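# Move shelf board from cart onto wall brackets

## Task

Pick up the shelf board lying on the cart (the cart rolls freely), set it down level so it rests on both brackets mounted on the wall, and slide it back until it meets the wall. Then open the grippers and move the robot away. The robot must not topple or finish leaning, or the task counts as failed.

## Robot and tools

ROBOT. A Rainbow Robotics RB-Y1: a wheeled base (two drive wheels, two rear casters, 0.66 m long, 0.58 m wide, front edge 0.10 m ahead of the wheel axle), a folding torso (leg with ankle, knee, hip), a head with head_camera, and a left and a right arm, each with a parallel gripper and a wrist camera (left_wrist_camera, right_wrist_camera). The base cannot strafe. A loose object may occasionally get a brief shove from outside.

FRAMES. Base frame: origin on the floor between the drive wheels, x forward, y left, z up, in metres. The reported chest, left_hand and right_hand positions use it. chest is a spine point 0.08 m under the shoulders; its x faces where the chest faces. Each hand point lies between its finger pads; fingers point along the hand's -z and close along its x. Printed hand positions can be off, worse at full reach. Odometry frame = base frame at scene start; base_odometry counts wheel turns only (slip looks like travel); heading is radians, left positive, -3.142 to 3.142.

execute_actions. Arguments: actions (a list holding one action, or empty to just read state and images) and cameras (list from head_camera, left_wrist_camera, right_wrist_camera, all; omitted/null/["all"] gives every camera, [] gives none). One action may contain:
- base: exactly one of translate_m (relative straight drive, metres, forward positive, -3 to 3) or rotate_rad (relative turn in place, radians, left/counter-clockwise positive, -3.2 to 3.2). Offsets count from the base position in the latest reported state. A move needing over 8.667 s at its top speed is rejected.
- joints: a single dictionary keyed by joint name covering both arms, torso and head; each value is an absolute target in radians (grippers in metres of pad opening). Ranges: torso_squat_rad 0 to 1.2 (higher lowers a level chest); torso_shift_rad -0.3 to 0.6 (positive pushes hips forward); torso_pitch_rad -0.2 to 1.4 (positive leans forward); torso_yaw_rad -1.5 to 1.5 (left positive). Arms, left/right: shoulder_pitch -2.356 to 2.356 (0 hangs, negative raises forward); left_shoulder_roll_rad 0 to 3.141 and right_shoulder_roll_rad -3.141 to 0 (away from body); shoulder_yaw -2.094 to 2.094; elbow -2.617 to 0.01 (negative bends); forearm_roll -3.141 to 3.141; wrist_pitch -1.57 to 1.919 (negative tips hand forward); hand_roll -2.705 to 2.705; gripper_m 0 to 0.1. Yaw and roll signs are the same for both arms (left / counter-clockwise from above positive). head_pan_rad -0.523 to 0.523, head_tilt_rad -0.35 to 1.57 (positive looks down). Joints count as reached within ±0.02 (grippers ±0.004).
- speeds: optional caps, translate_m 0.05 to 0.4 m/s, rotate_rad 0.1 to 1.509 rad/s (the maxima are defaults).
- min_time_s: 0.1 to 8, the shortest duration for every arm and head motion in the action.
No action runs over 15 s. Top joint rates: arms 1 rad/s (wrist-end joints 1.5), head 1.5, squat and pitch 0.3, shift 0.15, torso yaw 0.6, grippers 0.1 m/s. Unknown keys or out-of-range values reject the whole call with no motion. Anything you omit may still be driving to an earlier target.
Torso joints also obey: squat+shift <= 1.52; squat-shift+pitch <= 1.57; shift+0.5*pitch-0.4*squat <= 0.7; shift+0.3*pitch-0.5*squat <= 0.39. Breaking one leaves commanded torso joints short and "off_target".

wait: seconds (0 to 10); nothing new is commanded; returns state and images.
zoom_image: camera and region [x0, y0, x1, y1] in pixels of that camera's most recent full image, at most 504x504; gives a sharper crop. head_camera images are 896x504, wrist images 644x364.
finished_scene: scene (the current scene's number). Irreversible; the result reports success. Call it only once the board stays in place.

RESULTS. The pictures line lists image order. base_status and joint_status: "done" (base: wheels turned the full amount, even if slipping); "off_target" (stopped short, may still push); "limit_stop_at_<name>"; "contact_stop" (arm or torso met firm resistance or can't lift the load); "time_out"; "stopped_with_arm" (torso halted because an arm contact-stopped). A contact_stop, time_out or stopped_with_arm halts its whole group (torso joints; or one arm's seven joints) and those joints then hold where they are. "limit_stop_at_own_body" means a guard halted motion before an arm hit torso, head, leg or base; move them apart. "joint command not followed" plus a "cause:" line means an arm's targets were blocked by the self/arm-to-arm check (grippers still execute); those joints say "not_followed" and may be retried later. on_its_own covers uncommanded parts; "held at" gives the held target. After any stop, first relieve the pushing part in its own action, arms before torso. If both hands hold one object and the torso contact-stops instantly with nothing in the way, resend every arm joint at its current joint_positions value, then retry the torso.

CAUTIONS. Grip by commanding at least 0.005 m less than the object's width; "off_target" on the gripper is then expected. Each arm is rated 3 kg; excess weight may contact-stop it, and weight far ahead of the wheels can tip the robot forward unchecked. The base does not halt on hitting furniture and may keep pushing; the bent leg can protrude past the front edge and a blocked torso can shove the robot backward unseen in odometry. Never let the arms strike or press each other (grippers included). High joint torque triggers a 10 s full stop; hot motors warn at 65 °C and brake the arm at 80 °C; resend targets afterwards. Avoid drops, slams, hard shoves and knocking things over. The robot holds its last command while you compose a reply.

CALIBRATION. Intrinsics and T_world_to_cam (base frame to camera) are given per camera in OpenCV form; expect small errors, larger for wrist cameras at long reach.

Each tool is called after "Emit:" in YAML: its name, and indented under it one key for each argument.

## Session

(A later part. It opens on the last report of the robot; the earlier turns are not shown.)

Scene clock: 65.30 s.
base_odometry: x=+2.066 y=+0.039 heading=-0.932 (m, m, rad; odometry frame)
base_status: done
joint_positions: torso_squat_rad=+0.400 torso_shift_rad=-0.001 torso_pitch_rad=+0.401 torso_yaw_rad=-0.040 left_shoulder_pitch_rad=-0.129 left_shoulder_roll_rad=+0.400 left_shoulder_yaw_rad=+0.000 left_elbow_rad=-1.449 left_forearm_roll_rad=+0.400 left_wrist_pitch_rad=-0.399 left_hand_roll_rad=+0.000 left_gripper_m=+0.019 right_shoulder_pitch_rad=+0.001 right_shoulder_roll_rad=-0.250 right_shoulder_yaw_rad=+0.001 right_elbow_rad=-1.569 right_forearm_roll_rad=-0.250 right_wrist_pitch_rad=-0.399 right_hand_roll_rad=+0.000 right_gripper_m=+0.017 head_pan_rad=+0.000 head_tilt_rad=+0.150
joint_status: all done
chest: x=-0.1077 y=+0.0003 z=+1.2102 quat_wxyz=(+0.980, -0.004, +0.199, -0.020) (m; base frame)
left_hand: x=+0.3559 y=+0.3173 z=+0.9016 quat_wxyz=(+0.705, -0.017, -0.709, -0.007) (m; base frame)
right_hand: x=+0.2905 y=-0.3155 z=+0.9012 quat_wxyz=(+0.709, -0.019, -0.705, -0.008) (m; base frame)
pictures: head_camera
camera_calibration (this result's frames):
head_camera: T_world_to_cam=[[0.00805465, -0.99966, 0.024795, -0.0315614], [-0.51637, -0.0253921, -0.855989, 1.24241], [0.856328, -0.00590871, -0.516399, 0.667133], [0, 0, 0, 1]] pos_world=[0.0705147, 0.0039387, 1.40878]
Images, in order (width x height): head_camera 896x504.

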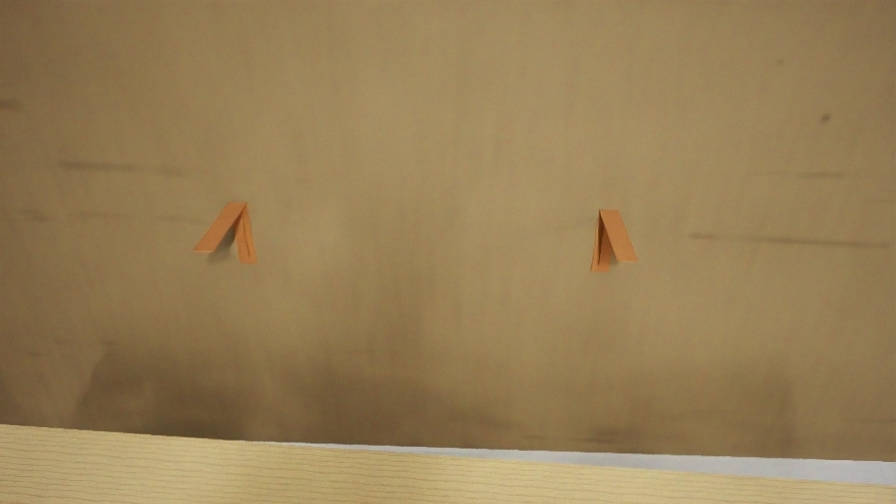

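Emit:
execute_actions:
  actions:
    - {"base":{"rotate_rad":0.05}}
  cameras: []

Emit:
execute_actions:
  actions:
    - {"base":{"translate_m":0.55},"joints":{"head_tilt_rad":0.4,"torso_squat_rad":0.5}}

Scene clock: 66.60 s.
base_odometry: x=+2.066 y=+0.039 heading=-0.882 (m, m, rad; odometry frame)
base_status: done
joint_positions: torso_squat_rad=+0.400 torso_shift_rad=-0.001 torso_pitch_rad=+0.401 torso_yaw_rad=-0.040 left_shoulder_pitch_rad=-0.129 left_shoulder_roll_rad=+0.400 left_shoulder_yaw_rad=+0.000 left_elbow_rad=-1.449 left_forearm_roll_rad=+0.400 left_wrist_pitch_rad=-0.399 left_hand_roll_rad=+0.000 left_gripper_m=+0.019 right_shoulder_pitch_rad=+0.001 right_shoulder_roll_rad=-0.250 right_shoulder_yaw_rad=+0.001 right_elbow_rad=-1.569 right_forearm_roll_rad=-0.250 right_wrist_pitch_rad=-0.399 right_hand_roll_rad=+0.000 right_gripper_m=+0.017 head_pan_rad=+0.000 head_tilt_rad=+0.150
joint_status: not commanded
chest: x=-0.1077 y=+0.0003 z=+1.2102 quat_wxyz=(+0.980, -0.004, +0.199, -0.020) (m; base frame)
left_hand: x=+0.3559 y=+0.3173 z=+0.9016 quat_wxyz=(+0.705, -0.017, -0.709, -0.007) (m; base frame)
right_hand: x=+0.2904 y=-0.3156 z=+0.9012 quat_wxyz=(+0.709, -0.019, -0.705, -0.008) (m; base frame)
pictures: none
No camera images: the call's "cameras" was empty. Leave "cameras" out to get every camera's image.

Scene clock: 69.50 s.
base_odometry: x=+2.415 y=-0.386 heading=-0.884 (m, m, rad; odometry frame)
base_status: done
joint_positions: torso_squat_rad=+0.500 torso_shift_rad=-0.001 torso_pitch_rad=+0.401 torso_yaw_rad=-0.040 left_shoulder_pitch_rad=-0.129 left_shoulder_roll_rad=+0.400 left_shoulder_yaw_rad=+0.000 left_elbow_rad=-1.449 left_forearm_roll_rad=+0.400 left_wrist_pitch_rad=-0.399 left_hand_roll_rad=+0.000 left_gripper_m=+0.019 right_shoulder_pitch_rad=+0.001 right_shoulder_roll_rad=-0.250 right_shoulder_yaw_rad=+0.001 right_elbow_rad=-1.569 right_forearm_roll_rad=-0.250 right_wrist_pitch_rad=-0.399 right_hand_roll_rad=+0.000 right_gripper_m=+0.017 head_pan_rad=+0.000 head_tilt_rad=+0.400
joint_status: all done
chest: x=-0.1076 y=+0.0003 z=+1.1797 quat_wxyz=(+0.980, -0.004, +0.199, -0.020) (m; base frame)
left_hand: x=+0.3559 y=+0.3173 z=+0.8712 quat_wxyz=(+0.705, -0.017, -0.709, -0.007) (m; base frame)
right_hand: x=+0.2905 y=-0.3156 z=+0.8708 quat_wxyz=(+0.709, -0.019, -0.705, -0.008) (m; base frame)
pictures: head_camera, left_wrist_camera, right_wrist_camera
camera_calibration (this result's frames):
head_camera: T_world_to_cam=[[0.00889061, -0.999871, 0.013362, -0.0153276], [-0.712008, -0.0157122, -0.701995, 1.00585], [0.702115, -0.00327267, -0.712056, 0.915143], [0, 0, 0, 1]] pos_world=[0.0737733, 0.00347343, 1.35794]
left_wrist_camera: T_world_to_cam=[[0.0184598, -0.0328315, 0.99929, -0.862162], [-0.628603, -0.777602, -0.0139358, 0.520084], [0.777508, -0.627899, -0.0349924, 0.0354951], [0, 0, 0, 1]] pos_world=[0.315244, 0.3984, 0.87004]
right_wrist_camera: T_world_to_cam=[[0.00790602, -0.0538506, -0.998518, 0.842293], [-0.610747, 0.790402, -0.0474625, 0.500139], [0.791786, 0.610217, -0.0266402, 0.0737809], [0, 0, 0, 1]] pos_world=[0.24038, -0.394975, 0.866748]
Images, in order (width x height): head_camera 896x504, left_wrist_camera 644x364, right_wrist_camera 644x364.

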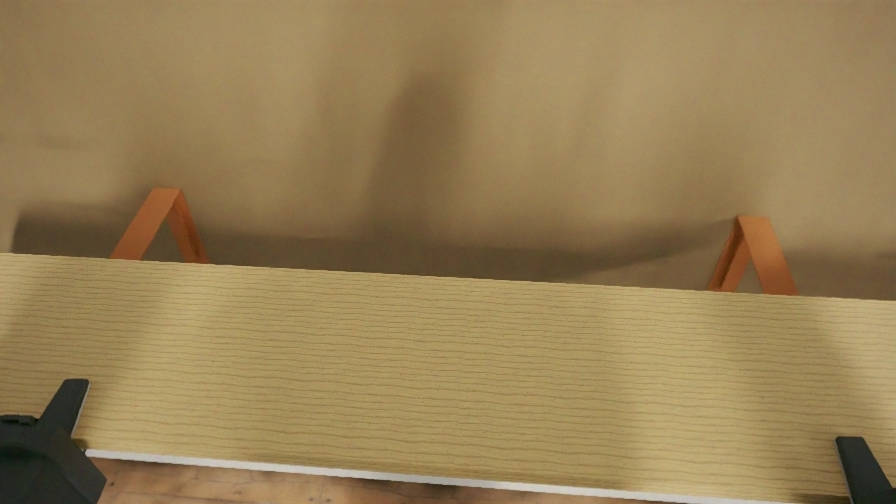

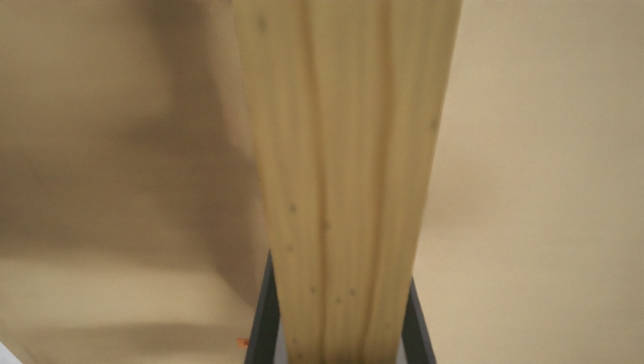

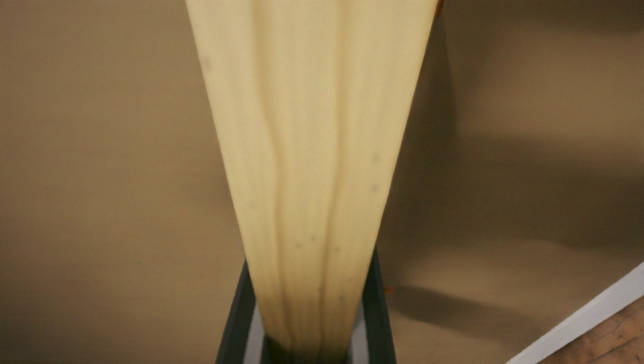

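Emit:
execute_actions:
  actions:
    - {"base":{"translate_m":0.14}}
  cameras: []

Emit:
execute_actions:
  actions:
    - {"joints":{"torso_squat_rad":0.64}}

Scene clock: 71.20 s.
base_odometry: x=+2.504 y=-0.494 heading=-0.885 (m, m, rad; odometry frame)
base_status: done
joint_positions: torso_squat_rad=+0.500 torso_shift_rad=-0.001 torso_pitch_rad=+0.401 torso_yaw_rad=-0.040 left_shoulder_pitch_rad=-0.129 left_shoulder_roll_rad=+0.400 left_shoulder_yaw_rad=+0.000 left_elbow_rad=-1.449 left_forearm_roll_rad=+0.400 left_wrist_pitch_rad=-0.399 left_hand_roll_rad=+0.000 left_gripper_m=+0.019 right_shoulder_pitch_rad=+0.001 right_shoulder_roll_rad=-0.250 right_shoulder_yaw_rad=+0.001 right_elbow_rad=-1.569 right_forearm_roll_rad=-0.250 right_wrist_pitch_rad=-0.399 right_hand_roll_rad=+0.000 right_gripper_m=+0.017 head_pan_rad=+0.000 head_tilt_rad=+0.400
joint_status: not commanded
chest: x=-0.1076 y=+0.0003 z=+1.1797 quat_wxyz=(+0.980, -0.004, +0.199, -0.020) (m; base frame)
left_hand: x=+0.3560 y=+0.3173 z=+0.8711 quat_wxyz=(+0.705, -0.017, -0.709, -0.007) (m; base frame)
right_hand: x=+0.2905 y=-0.3156 z=+0.8707 quat_wxyz=(+0.709, -0.019, -0.705, -0.008) (m; base frame)
pictures: none
No camera images: the call's "cameras" was empty. Leave "cameras" out to get every camera's image.

Scene clock: 72.47 s.
base_odometry: x=+2.504 y=-0.494 heading=-0.885 (m, m, rad; odometry frame)
base_status: not commanded
joint_positions: torso_squat_rad=+0.640 torso_shift_rad=-0.001 torso_pitch_rad=+0.401 torso_yaw_rad=-0.040 left_shoulder_pitch_rad=-0.129 left_shoulder_roll_rad=+0.400 left_shoulder_yaw_rad=+0.000 left_elbow_rad=-1.449 left_forearm_roll_rad=+0.400 left_wrist_pitch_rad=-0.399 left_hand_roll_rad=+0.000 left_gripper_m=+0.019 right_shoulder_pitch_rad=+0.001 right_shoulder_roll_rad=-0.250 right_shoulder_yaw_rad=+0.001 right_elbow_rad=-1.569 right_forearm_roll_rad=-0.250 right_wrist_pitch_rad=-0.399 right_hand_roll_rad=+0.000 right_gripper_m=+0.017 head_pan_rad=+0.000 head_tilt_rad=+0.400
joint_status: all done
chest: x=-0.1077 y=+0.0003 z=+1.1269 quat_wxyz=(+0.980, -0.004, +0.199, -0.020) (m; base frame)
left_hand: x=+0.3559 y=+0.3173 z=+0.8184 quat_wxyz=(+0.704, -0.017, -0.709, -0.007) (m; base frame)
right_hand: x=+0.2905 y=-0.3156 z=+0.8180 quat_wxyz=(+0.709, -0.019, -0.705, -0.008) (m; base frame)
pictures: head_camera, left_wrist_camera, right_wrist_camera
camera_calibration (this result's frames):
head_camera: T_world_to_cam=[[0.00888694, -0.999871, 0.0133637, -0.014649], [-0.711877, -0.0157115, -0.702129, 0.968876], [0.702248, -0.00327351, -0.711925, 0.87744], [0, 0, 0, 1]] pos_world=[0.0736701, 0.00344761, 1.30514]
left_wrist_camera: T_world_to_cam=[[0.0182812, -0.0328298, 0.999294, -0.809392], [-0.6286, -0.777602, -0.0140469, 0.519414], [0.777514, -0.627899, -0.0348523, 0.0335213], [0, 0, 0, 1]] pos_world=[0.315237, 0.398373, 0.817285]
right_wrist_camera: T_world_to_cam=[[0.00810199, -0.0538455, -0.998516, 0.789562], [-0.610746, 0.790396, -0.0475781, 0.497738], [0.791785, 0.610225, -0.0264821, 0.0722676], [0, 0, 0, 1]] pos_world=[0.240374, -0.394995, 0.813986]
Images, in order (width x height): head_camera 896x504, left_wrist_camera 644x364, right_wrist_camera 644x364.

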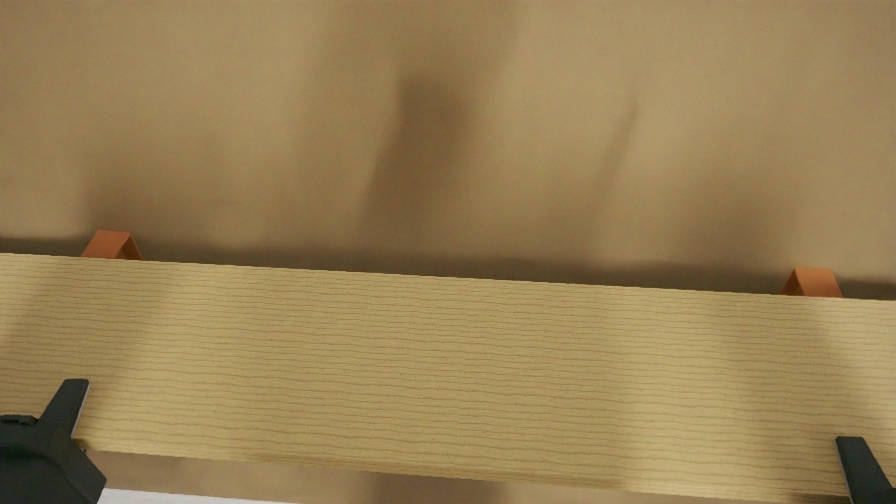

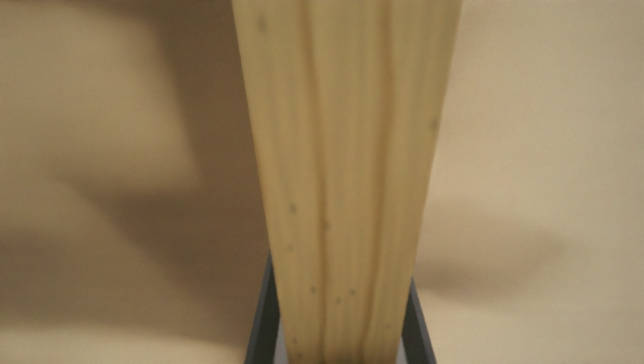

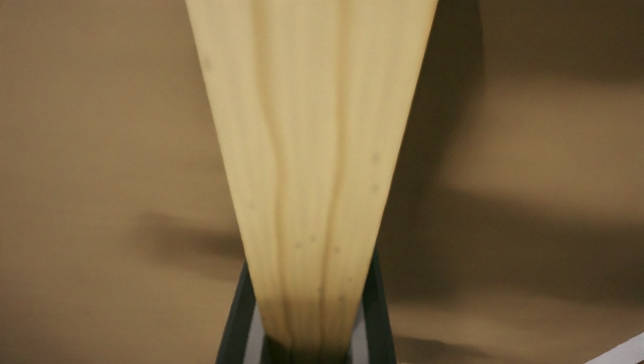

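Emit:
execute_actions:
  actions:
    - {"base":{"translate_m":0.058},"speeds":{"translate_m":0.05},"joints":{"torso_squat_rad":0.655}}
  cameras: []

Emit:
execute_actions:
  actions:
    - {"joints":{"left_gripper_m":0.07,"right_gripper_m":0.07}}

Emit:
execute_actions:
  actions:
    - {"base":{"translate_m":-0.1},"joints":{"head_tilt_rad":0.6}}

Scene clock: 74.73 s.
base_odometry: x=+2.540 y=-0.539 heading=-0.887 (m, m, rad; odometry frame)
base_status: done
joint_positions: torso_squat_rad=+0.655 torso_shift_rad=-0.001 torso_pitch_rad=+0.401 torso_yaw_rad=-0.040 left_shoulder_pitch_rad=-0.129 left_shoulder_roll_rad=+0.400 left_shoulder_yaw_rad=+0.000 left_elbow_rad=-1.449 left_forearm_roll_rad=+0.400 left_wrist_pitch_rad=-0.399 left_hand_roll_rad=+0.000 left_gripper_m=+0.019 right_shoulder_pitch_rad=+0.001 right_shoulder_roll_rad=-0.250 right_shoulder_yaw_rad=+0.001 right_elbow_rad=-1.569 right_forearm_roll_rad=-0.250 right_wrist_pitch_rad=-0.399 right_hand_roll_rad=+0.000 right_gripper_m=+0.017 head_pan_rad=+0.000 head_tilt_rad=+0.400
joint_status: all done
chest: x=-0.1076 y=+0.0003 z=+1.1206 quat_wxyz=(+0.980, -0.004, +0.199, -0.020) (m; base frame)
left_hand: x=+0.3560 y=+0.3173 z=+0.8120 quat_wxyz=(+0.704, -0.017, -0.709, -0.007) (m; base frame)
right_hand: x=+0.2905 y=-0.3156 z=+0.8116 quat_wxyz=(+0.709, -0.019, -0.705, -0.008) (m; base frame)
pictures: none
No camera images: the call's "cameras" was empty. Leave "cameras" out to get every camera's image.

Scene clock: 75.93 s.
base_odometry: x=+2.540 y=-0.539 heading=-0.887 (m, m, rad; odometry frame)
base_status: not commanded
joint_positions: torso_squat_rad=+0.655 torso_shift_rad=-0.001 torso_pitch_rad=+0.400 torso_yaw_rad=-0.040 left_shoulder_pitch_rad=-0.129 left_shoulder_roll_rad=+0.400 left_shoulder_yaw_rad=+0.000 left_elbow_rad=-1.450 left_forearm_roll_rad=+0.400 left_wrist_pitch_rad=-0.400 left_hand_roll_rad=+0.000 left_gripper_m=+0.070 right_shoulder_pitch_rad=+0.000 right_shoulder_roll_rad=-0.250 right_shoulder_yaw_rad=+0.000 right_elbow_rad=-1.570 right_forearm_roll_rad=-0.250 right_wrist_pitch_rad=-0.400 right_hand_roll_rad=+0.000 right_gripper_m=+0.070 head_pan_rad=+0.000 head_tilt_rad=+0.400
joint_status: all done
chest: x=-0.1078 y=+0.0003 z=+1.1206 quat_wxyz=(+0.980, -0.004, +0.199, -0.020) (m; base frame)
left_hand: x=+0.3562 y=+0.3170 z=+0.8131 quat_wxyz=(+0.704, -0.018, -0.710, -0.007) (m; base frame)
right_hand: x=+0.2907 y=-0.3155 z=+0.8127 quat_wxyz=(+0.708, -0.019, -0.706, -0.008) (m; base frame)
pictures: head_camera, left_wrist_camera, right_wrist_camera
camera_calibration (this result's frames):
head_camera: T_world_to_cam=[[0.00888395, -0.999871, 0.0133605, -0.0145649], [-0.711641, -0.0157082, -0.702368, 0.964637], [0.702488, -0.00326807, -0.711689, 0.872835], [0, 0, 0, 1]] pos_world=[0.0734483, 0.00344213, 1.29891]
left_wrist_camera: T_world_to_cam=[[0.0157628, -0.0325132, 0.999347, -0.80334], [-0.628907, -0.777329, -0.0153701, 0.520422], [0.777321, -0.628254, -0.0327006, 0.0313874], [0, 0, 0, 1]] pos_world=[0.315562, 0.398139, 0.81184]
right_wrist_camera: T_world_to_cam=[[0.0106695, -0.0538663, -0.998491, 0.783446], [-0.610755, 0.790292, -0.0491607, 0.498857], [0.791748, 0.610358, -0.0244671, 0.0702881], [0, 0, 0, 1]] pos_world=[0.24067, -0.394942, 0.808508]
Images, in order (width x height): head_camera 896x504, left_wrist_camera 644x364, right_wrist_camera 644x364.

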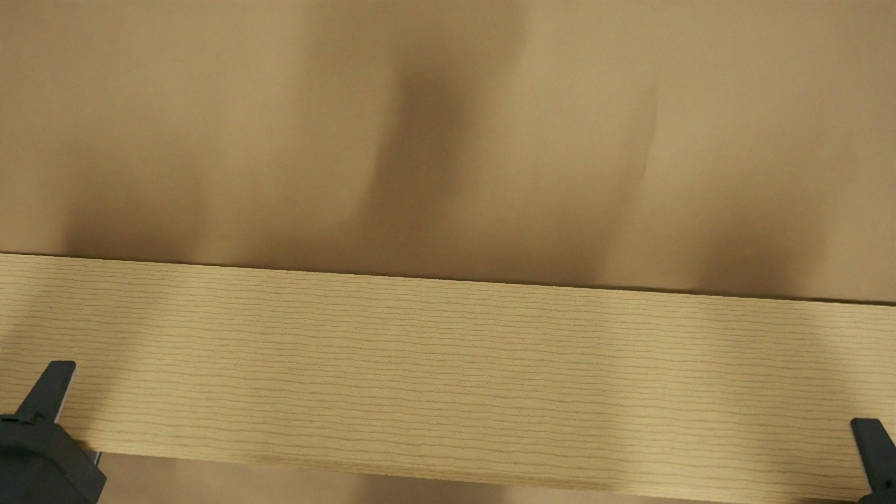

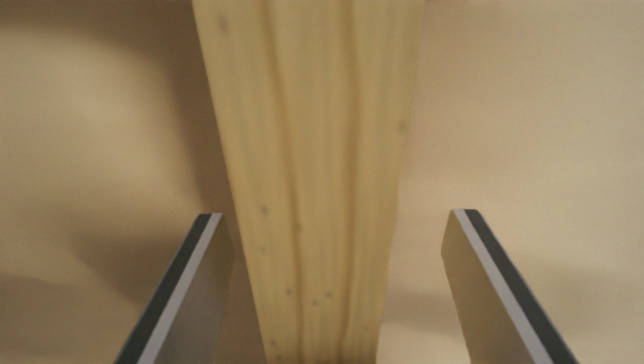

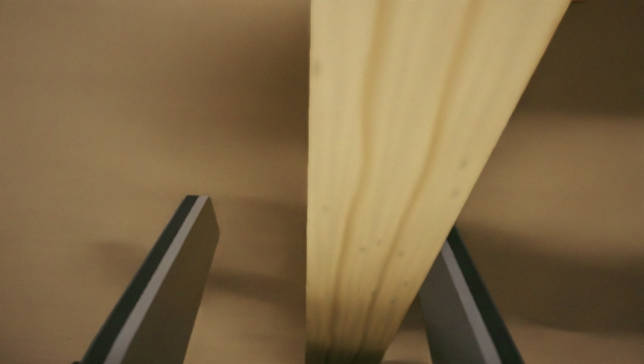

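Scene clock: 77.73 s.
base_odometry: x=+2.477 y=-0.462 heading=-0.885 (m, m, rad; odometry frame)
base_status: done
joint_positions: torso_squat_rad=+0.655 torso_shift_rad=-0.001 torso_pitch_rad=+0.400 torso_yaw_rad=-0.040 left_shoulder_pitch_rad=-0.130 left_shoulder_roll_rad=+0.400 left_shoulder_yaw_rad=+0.000 left_elbow_rad=-1.450 left_forearm_roll_rad=+0.400 left_wrist_pitch_rad=-0.400 left_hand_roll_rad=+0.000 left_gripper_m=+0.070 right_shoulder_pitch_rad=+0.000 right_shoulder_roll_rad=-0.250 right_shoulder_yaw_rad=+0.000 right_elbow_rad=-1.570 right_forearm_roll_rad=-0.250 right_wrist_pitch_rad=-0.400 right_hand_roll_rad=+0.000 right_gripper_m=+0.070 head_pan_rad=+0.000 head_tilt_rad=+0.600
joint_status: all done
chest: x=-0.1080 y=+0.0003 z=+1.1206 quat_wxyz=(+0.980, -0.004, +0.199, -0.020) (m; base frame)
left_hand: x=+0.3563 y=+0.3170 z=+0.8135 quat_wxyz=(+0.703, -0.018, -0.711, -0.007) (m; base frame)
right_hand: x=+0.2908 y=-0.3155 z=+0.8130 quat_wxyz=(+0.707, -0.019, -0.707, -0.008) (m; base frame)
pictures: head_camera, left_wrist_camera, right_wrist_camera
camera_calibration (this result's frames):
head_camera: T_world_to_cam=[[0.00750278, -0.999963, 0.00430804, -0.00282837], [-0.836747, -0.008637, -0.547522, 0.762541], [0.547538, 0.000503201, -0.83678, 1.03368], [0, 0, 0, 1]] pos_world=[0.0720965, 0.00323766, 1.28248]
left_wrist_camera: T_world_to_cam=[[0.0148773, -0.0324816, 0.999362, -0.803452], [-0.628973, -0.777264, -0.0158995, 0.520897], [0.777285, -0.628335, -0.0319937, 0.0307573], [0, 0, 0, 1]] pos_world=[0.315676, 0.398103, 0.812205]
right_wrist_camera: T_world_to_cam=[[0.0114475, -0.0538743, -0.998482, 0.783543], [-0.610766, 0.790254, -0.0496415, 0.499262], [0.791729, 0.610407, -0.0238581, 0.0697597], [0, 0, 0, 1]] pos_world=[0.240732, -0.394913, 0.808802]
Images, in order (width x height): head_camera 896x504, left_wrist_camera 644x364, right_wrist_camera 644x364.

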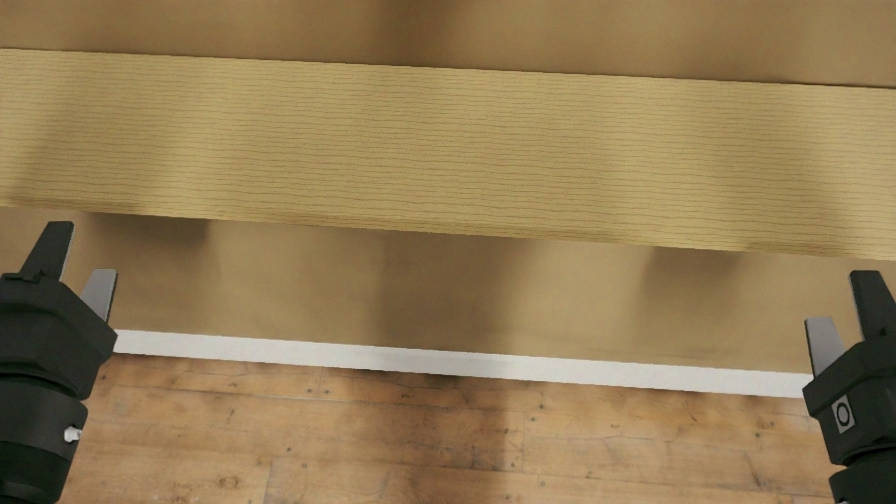

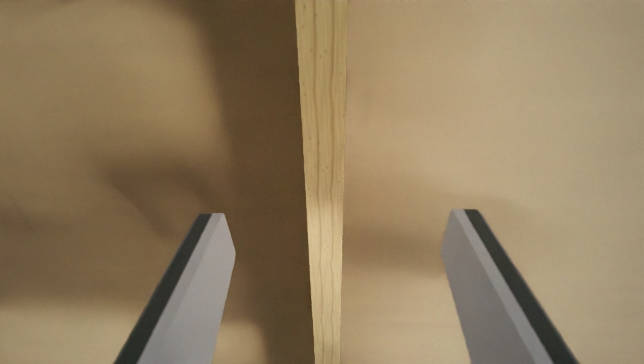

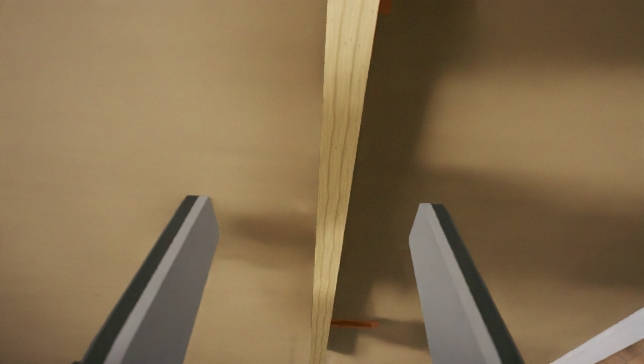

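The board looks close to the wall, and I'm accepting this placement.

Emit:
execute_actions:
  actions:
    - {"base":{"translate_m":-0.5}}
  cameras: []

Emit:
finished_scene:
  scene: 1

Scene clock: 80.80 s.
base_odometry: x=+2.161 y=-0.074 heading=-0.888 (m, m, rad; odometry frame)
base_status: done
joint_positions: torso_squat_rad=+0.655 torso_shift_rad=-0.001 torso_pitch_rad=+0.400 torso_yaw_rad=-0.040 left_shoulder_pitch_rad=-0.130 left_shoulder_roll_rad=+0.400 left_shoulder_yaw_rad=+0.000 left_elbow_rad=-1.450 left_forearm_roll_rad=+0.400 left_wrist_pitch_rad=-0.400 left_hand_roll_rad=+0.000 left_gripper_m=+0.070 right_shoulder_pitch_rad=+0.000 right_shoulder_roll_rad=-0.250 right_shoulder_yaw_rad=+0.000 right_elbow_rad=-1.570 right_forearm_roll_rad=-0.250 right_wrist_pitch_rad=-0.400 right_hand_roll_rad=+0.000 right_gripper_m=+0.070 head_pan_rad=+0.000 head_tilt_rad=+0.600
joint_status: not commanded
chest: x=-0.1081 y=+0.0003 z=+1.1206 quat_wxyz=(+0.980, -0.004, +0.199, -0.020) (m; base frame)
left_hand: x=+0.3564 y=+0.3170 z=+0.8136 quat_wxyz=(+0.703, -0.018, -0.711, -0.007) (m; base frame)
right_hand: x=+0.2908 y=-0.3155 z=+0.8130 quat_wxyz=(+0.707, -0.019, -0.707, -0.008) (m; base frame)
pictures: none
No camera images: the call's "cameras" was empty. Leave "cameras" out to get every camera's image.

The scene is finished: the task was done.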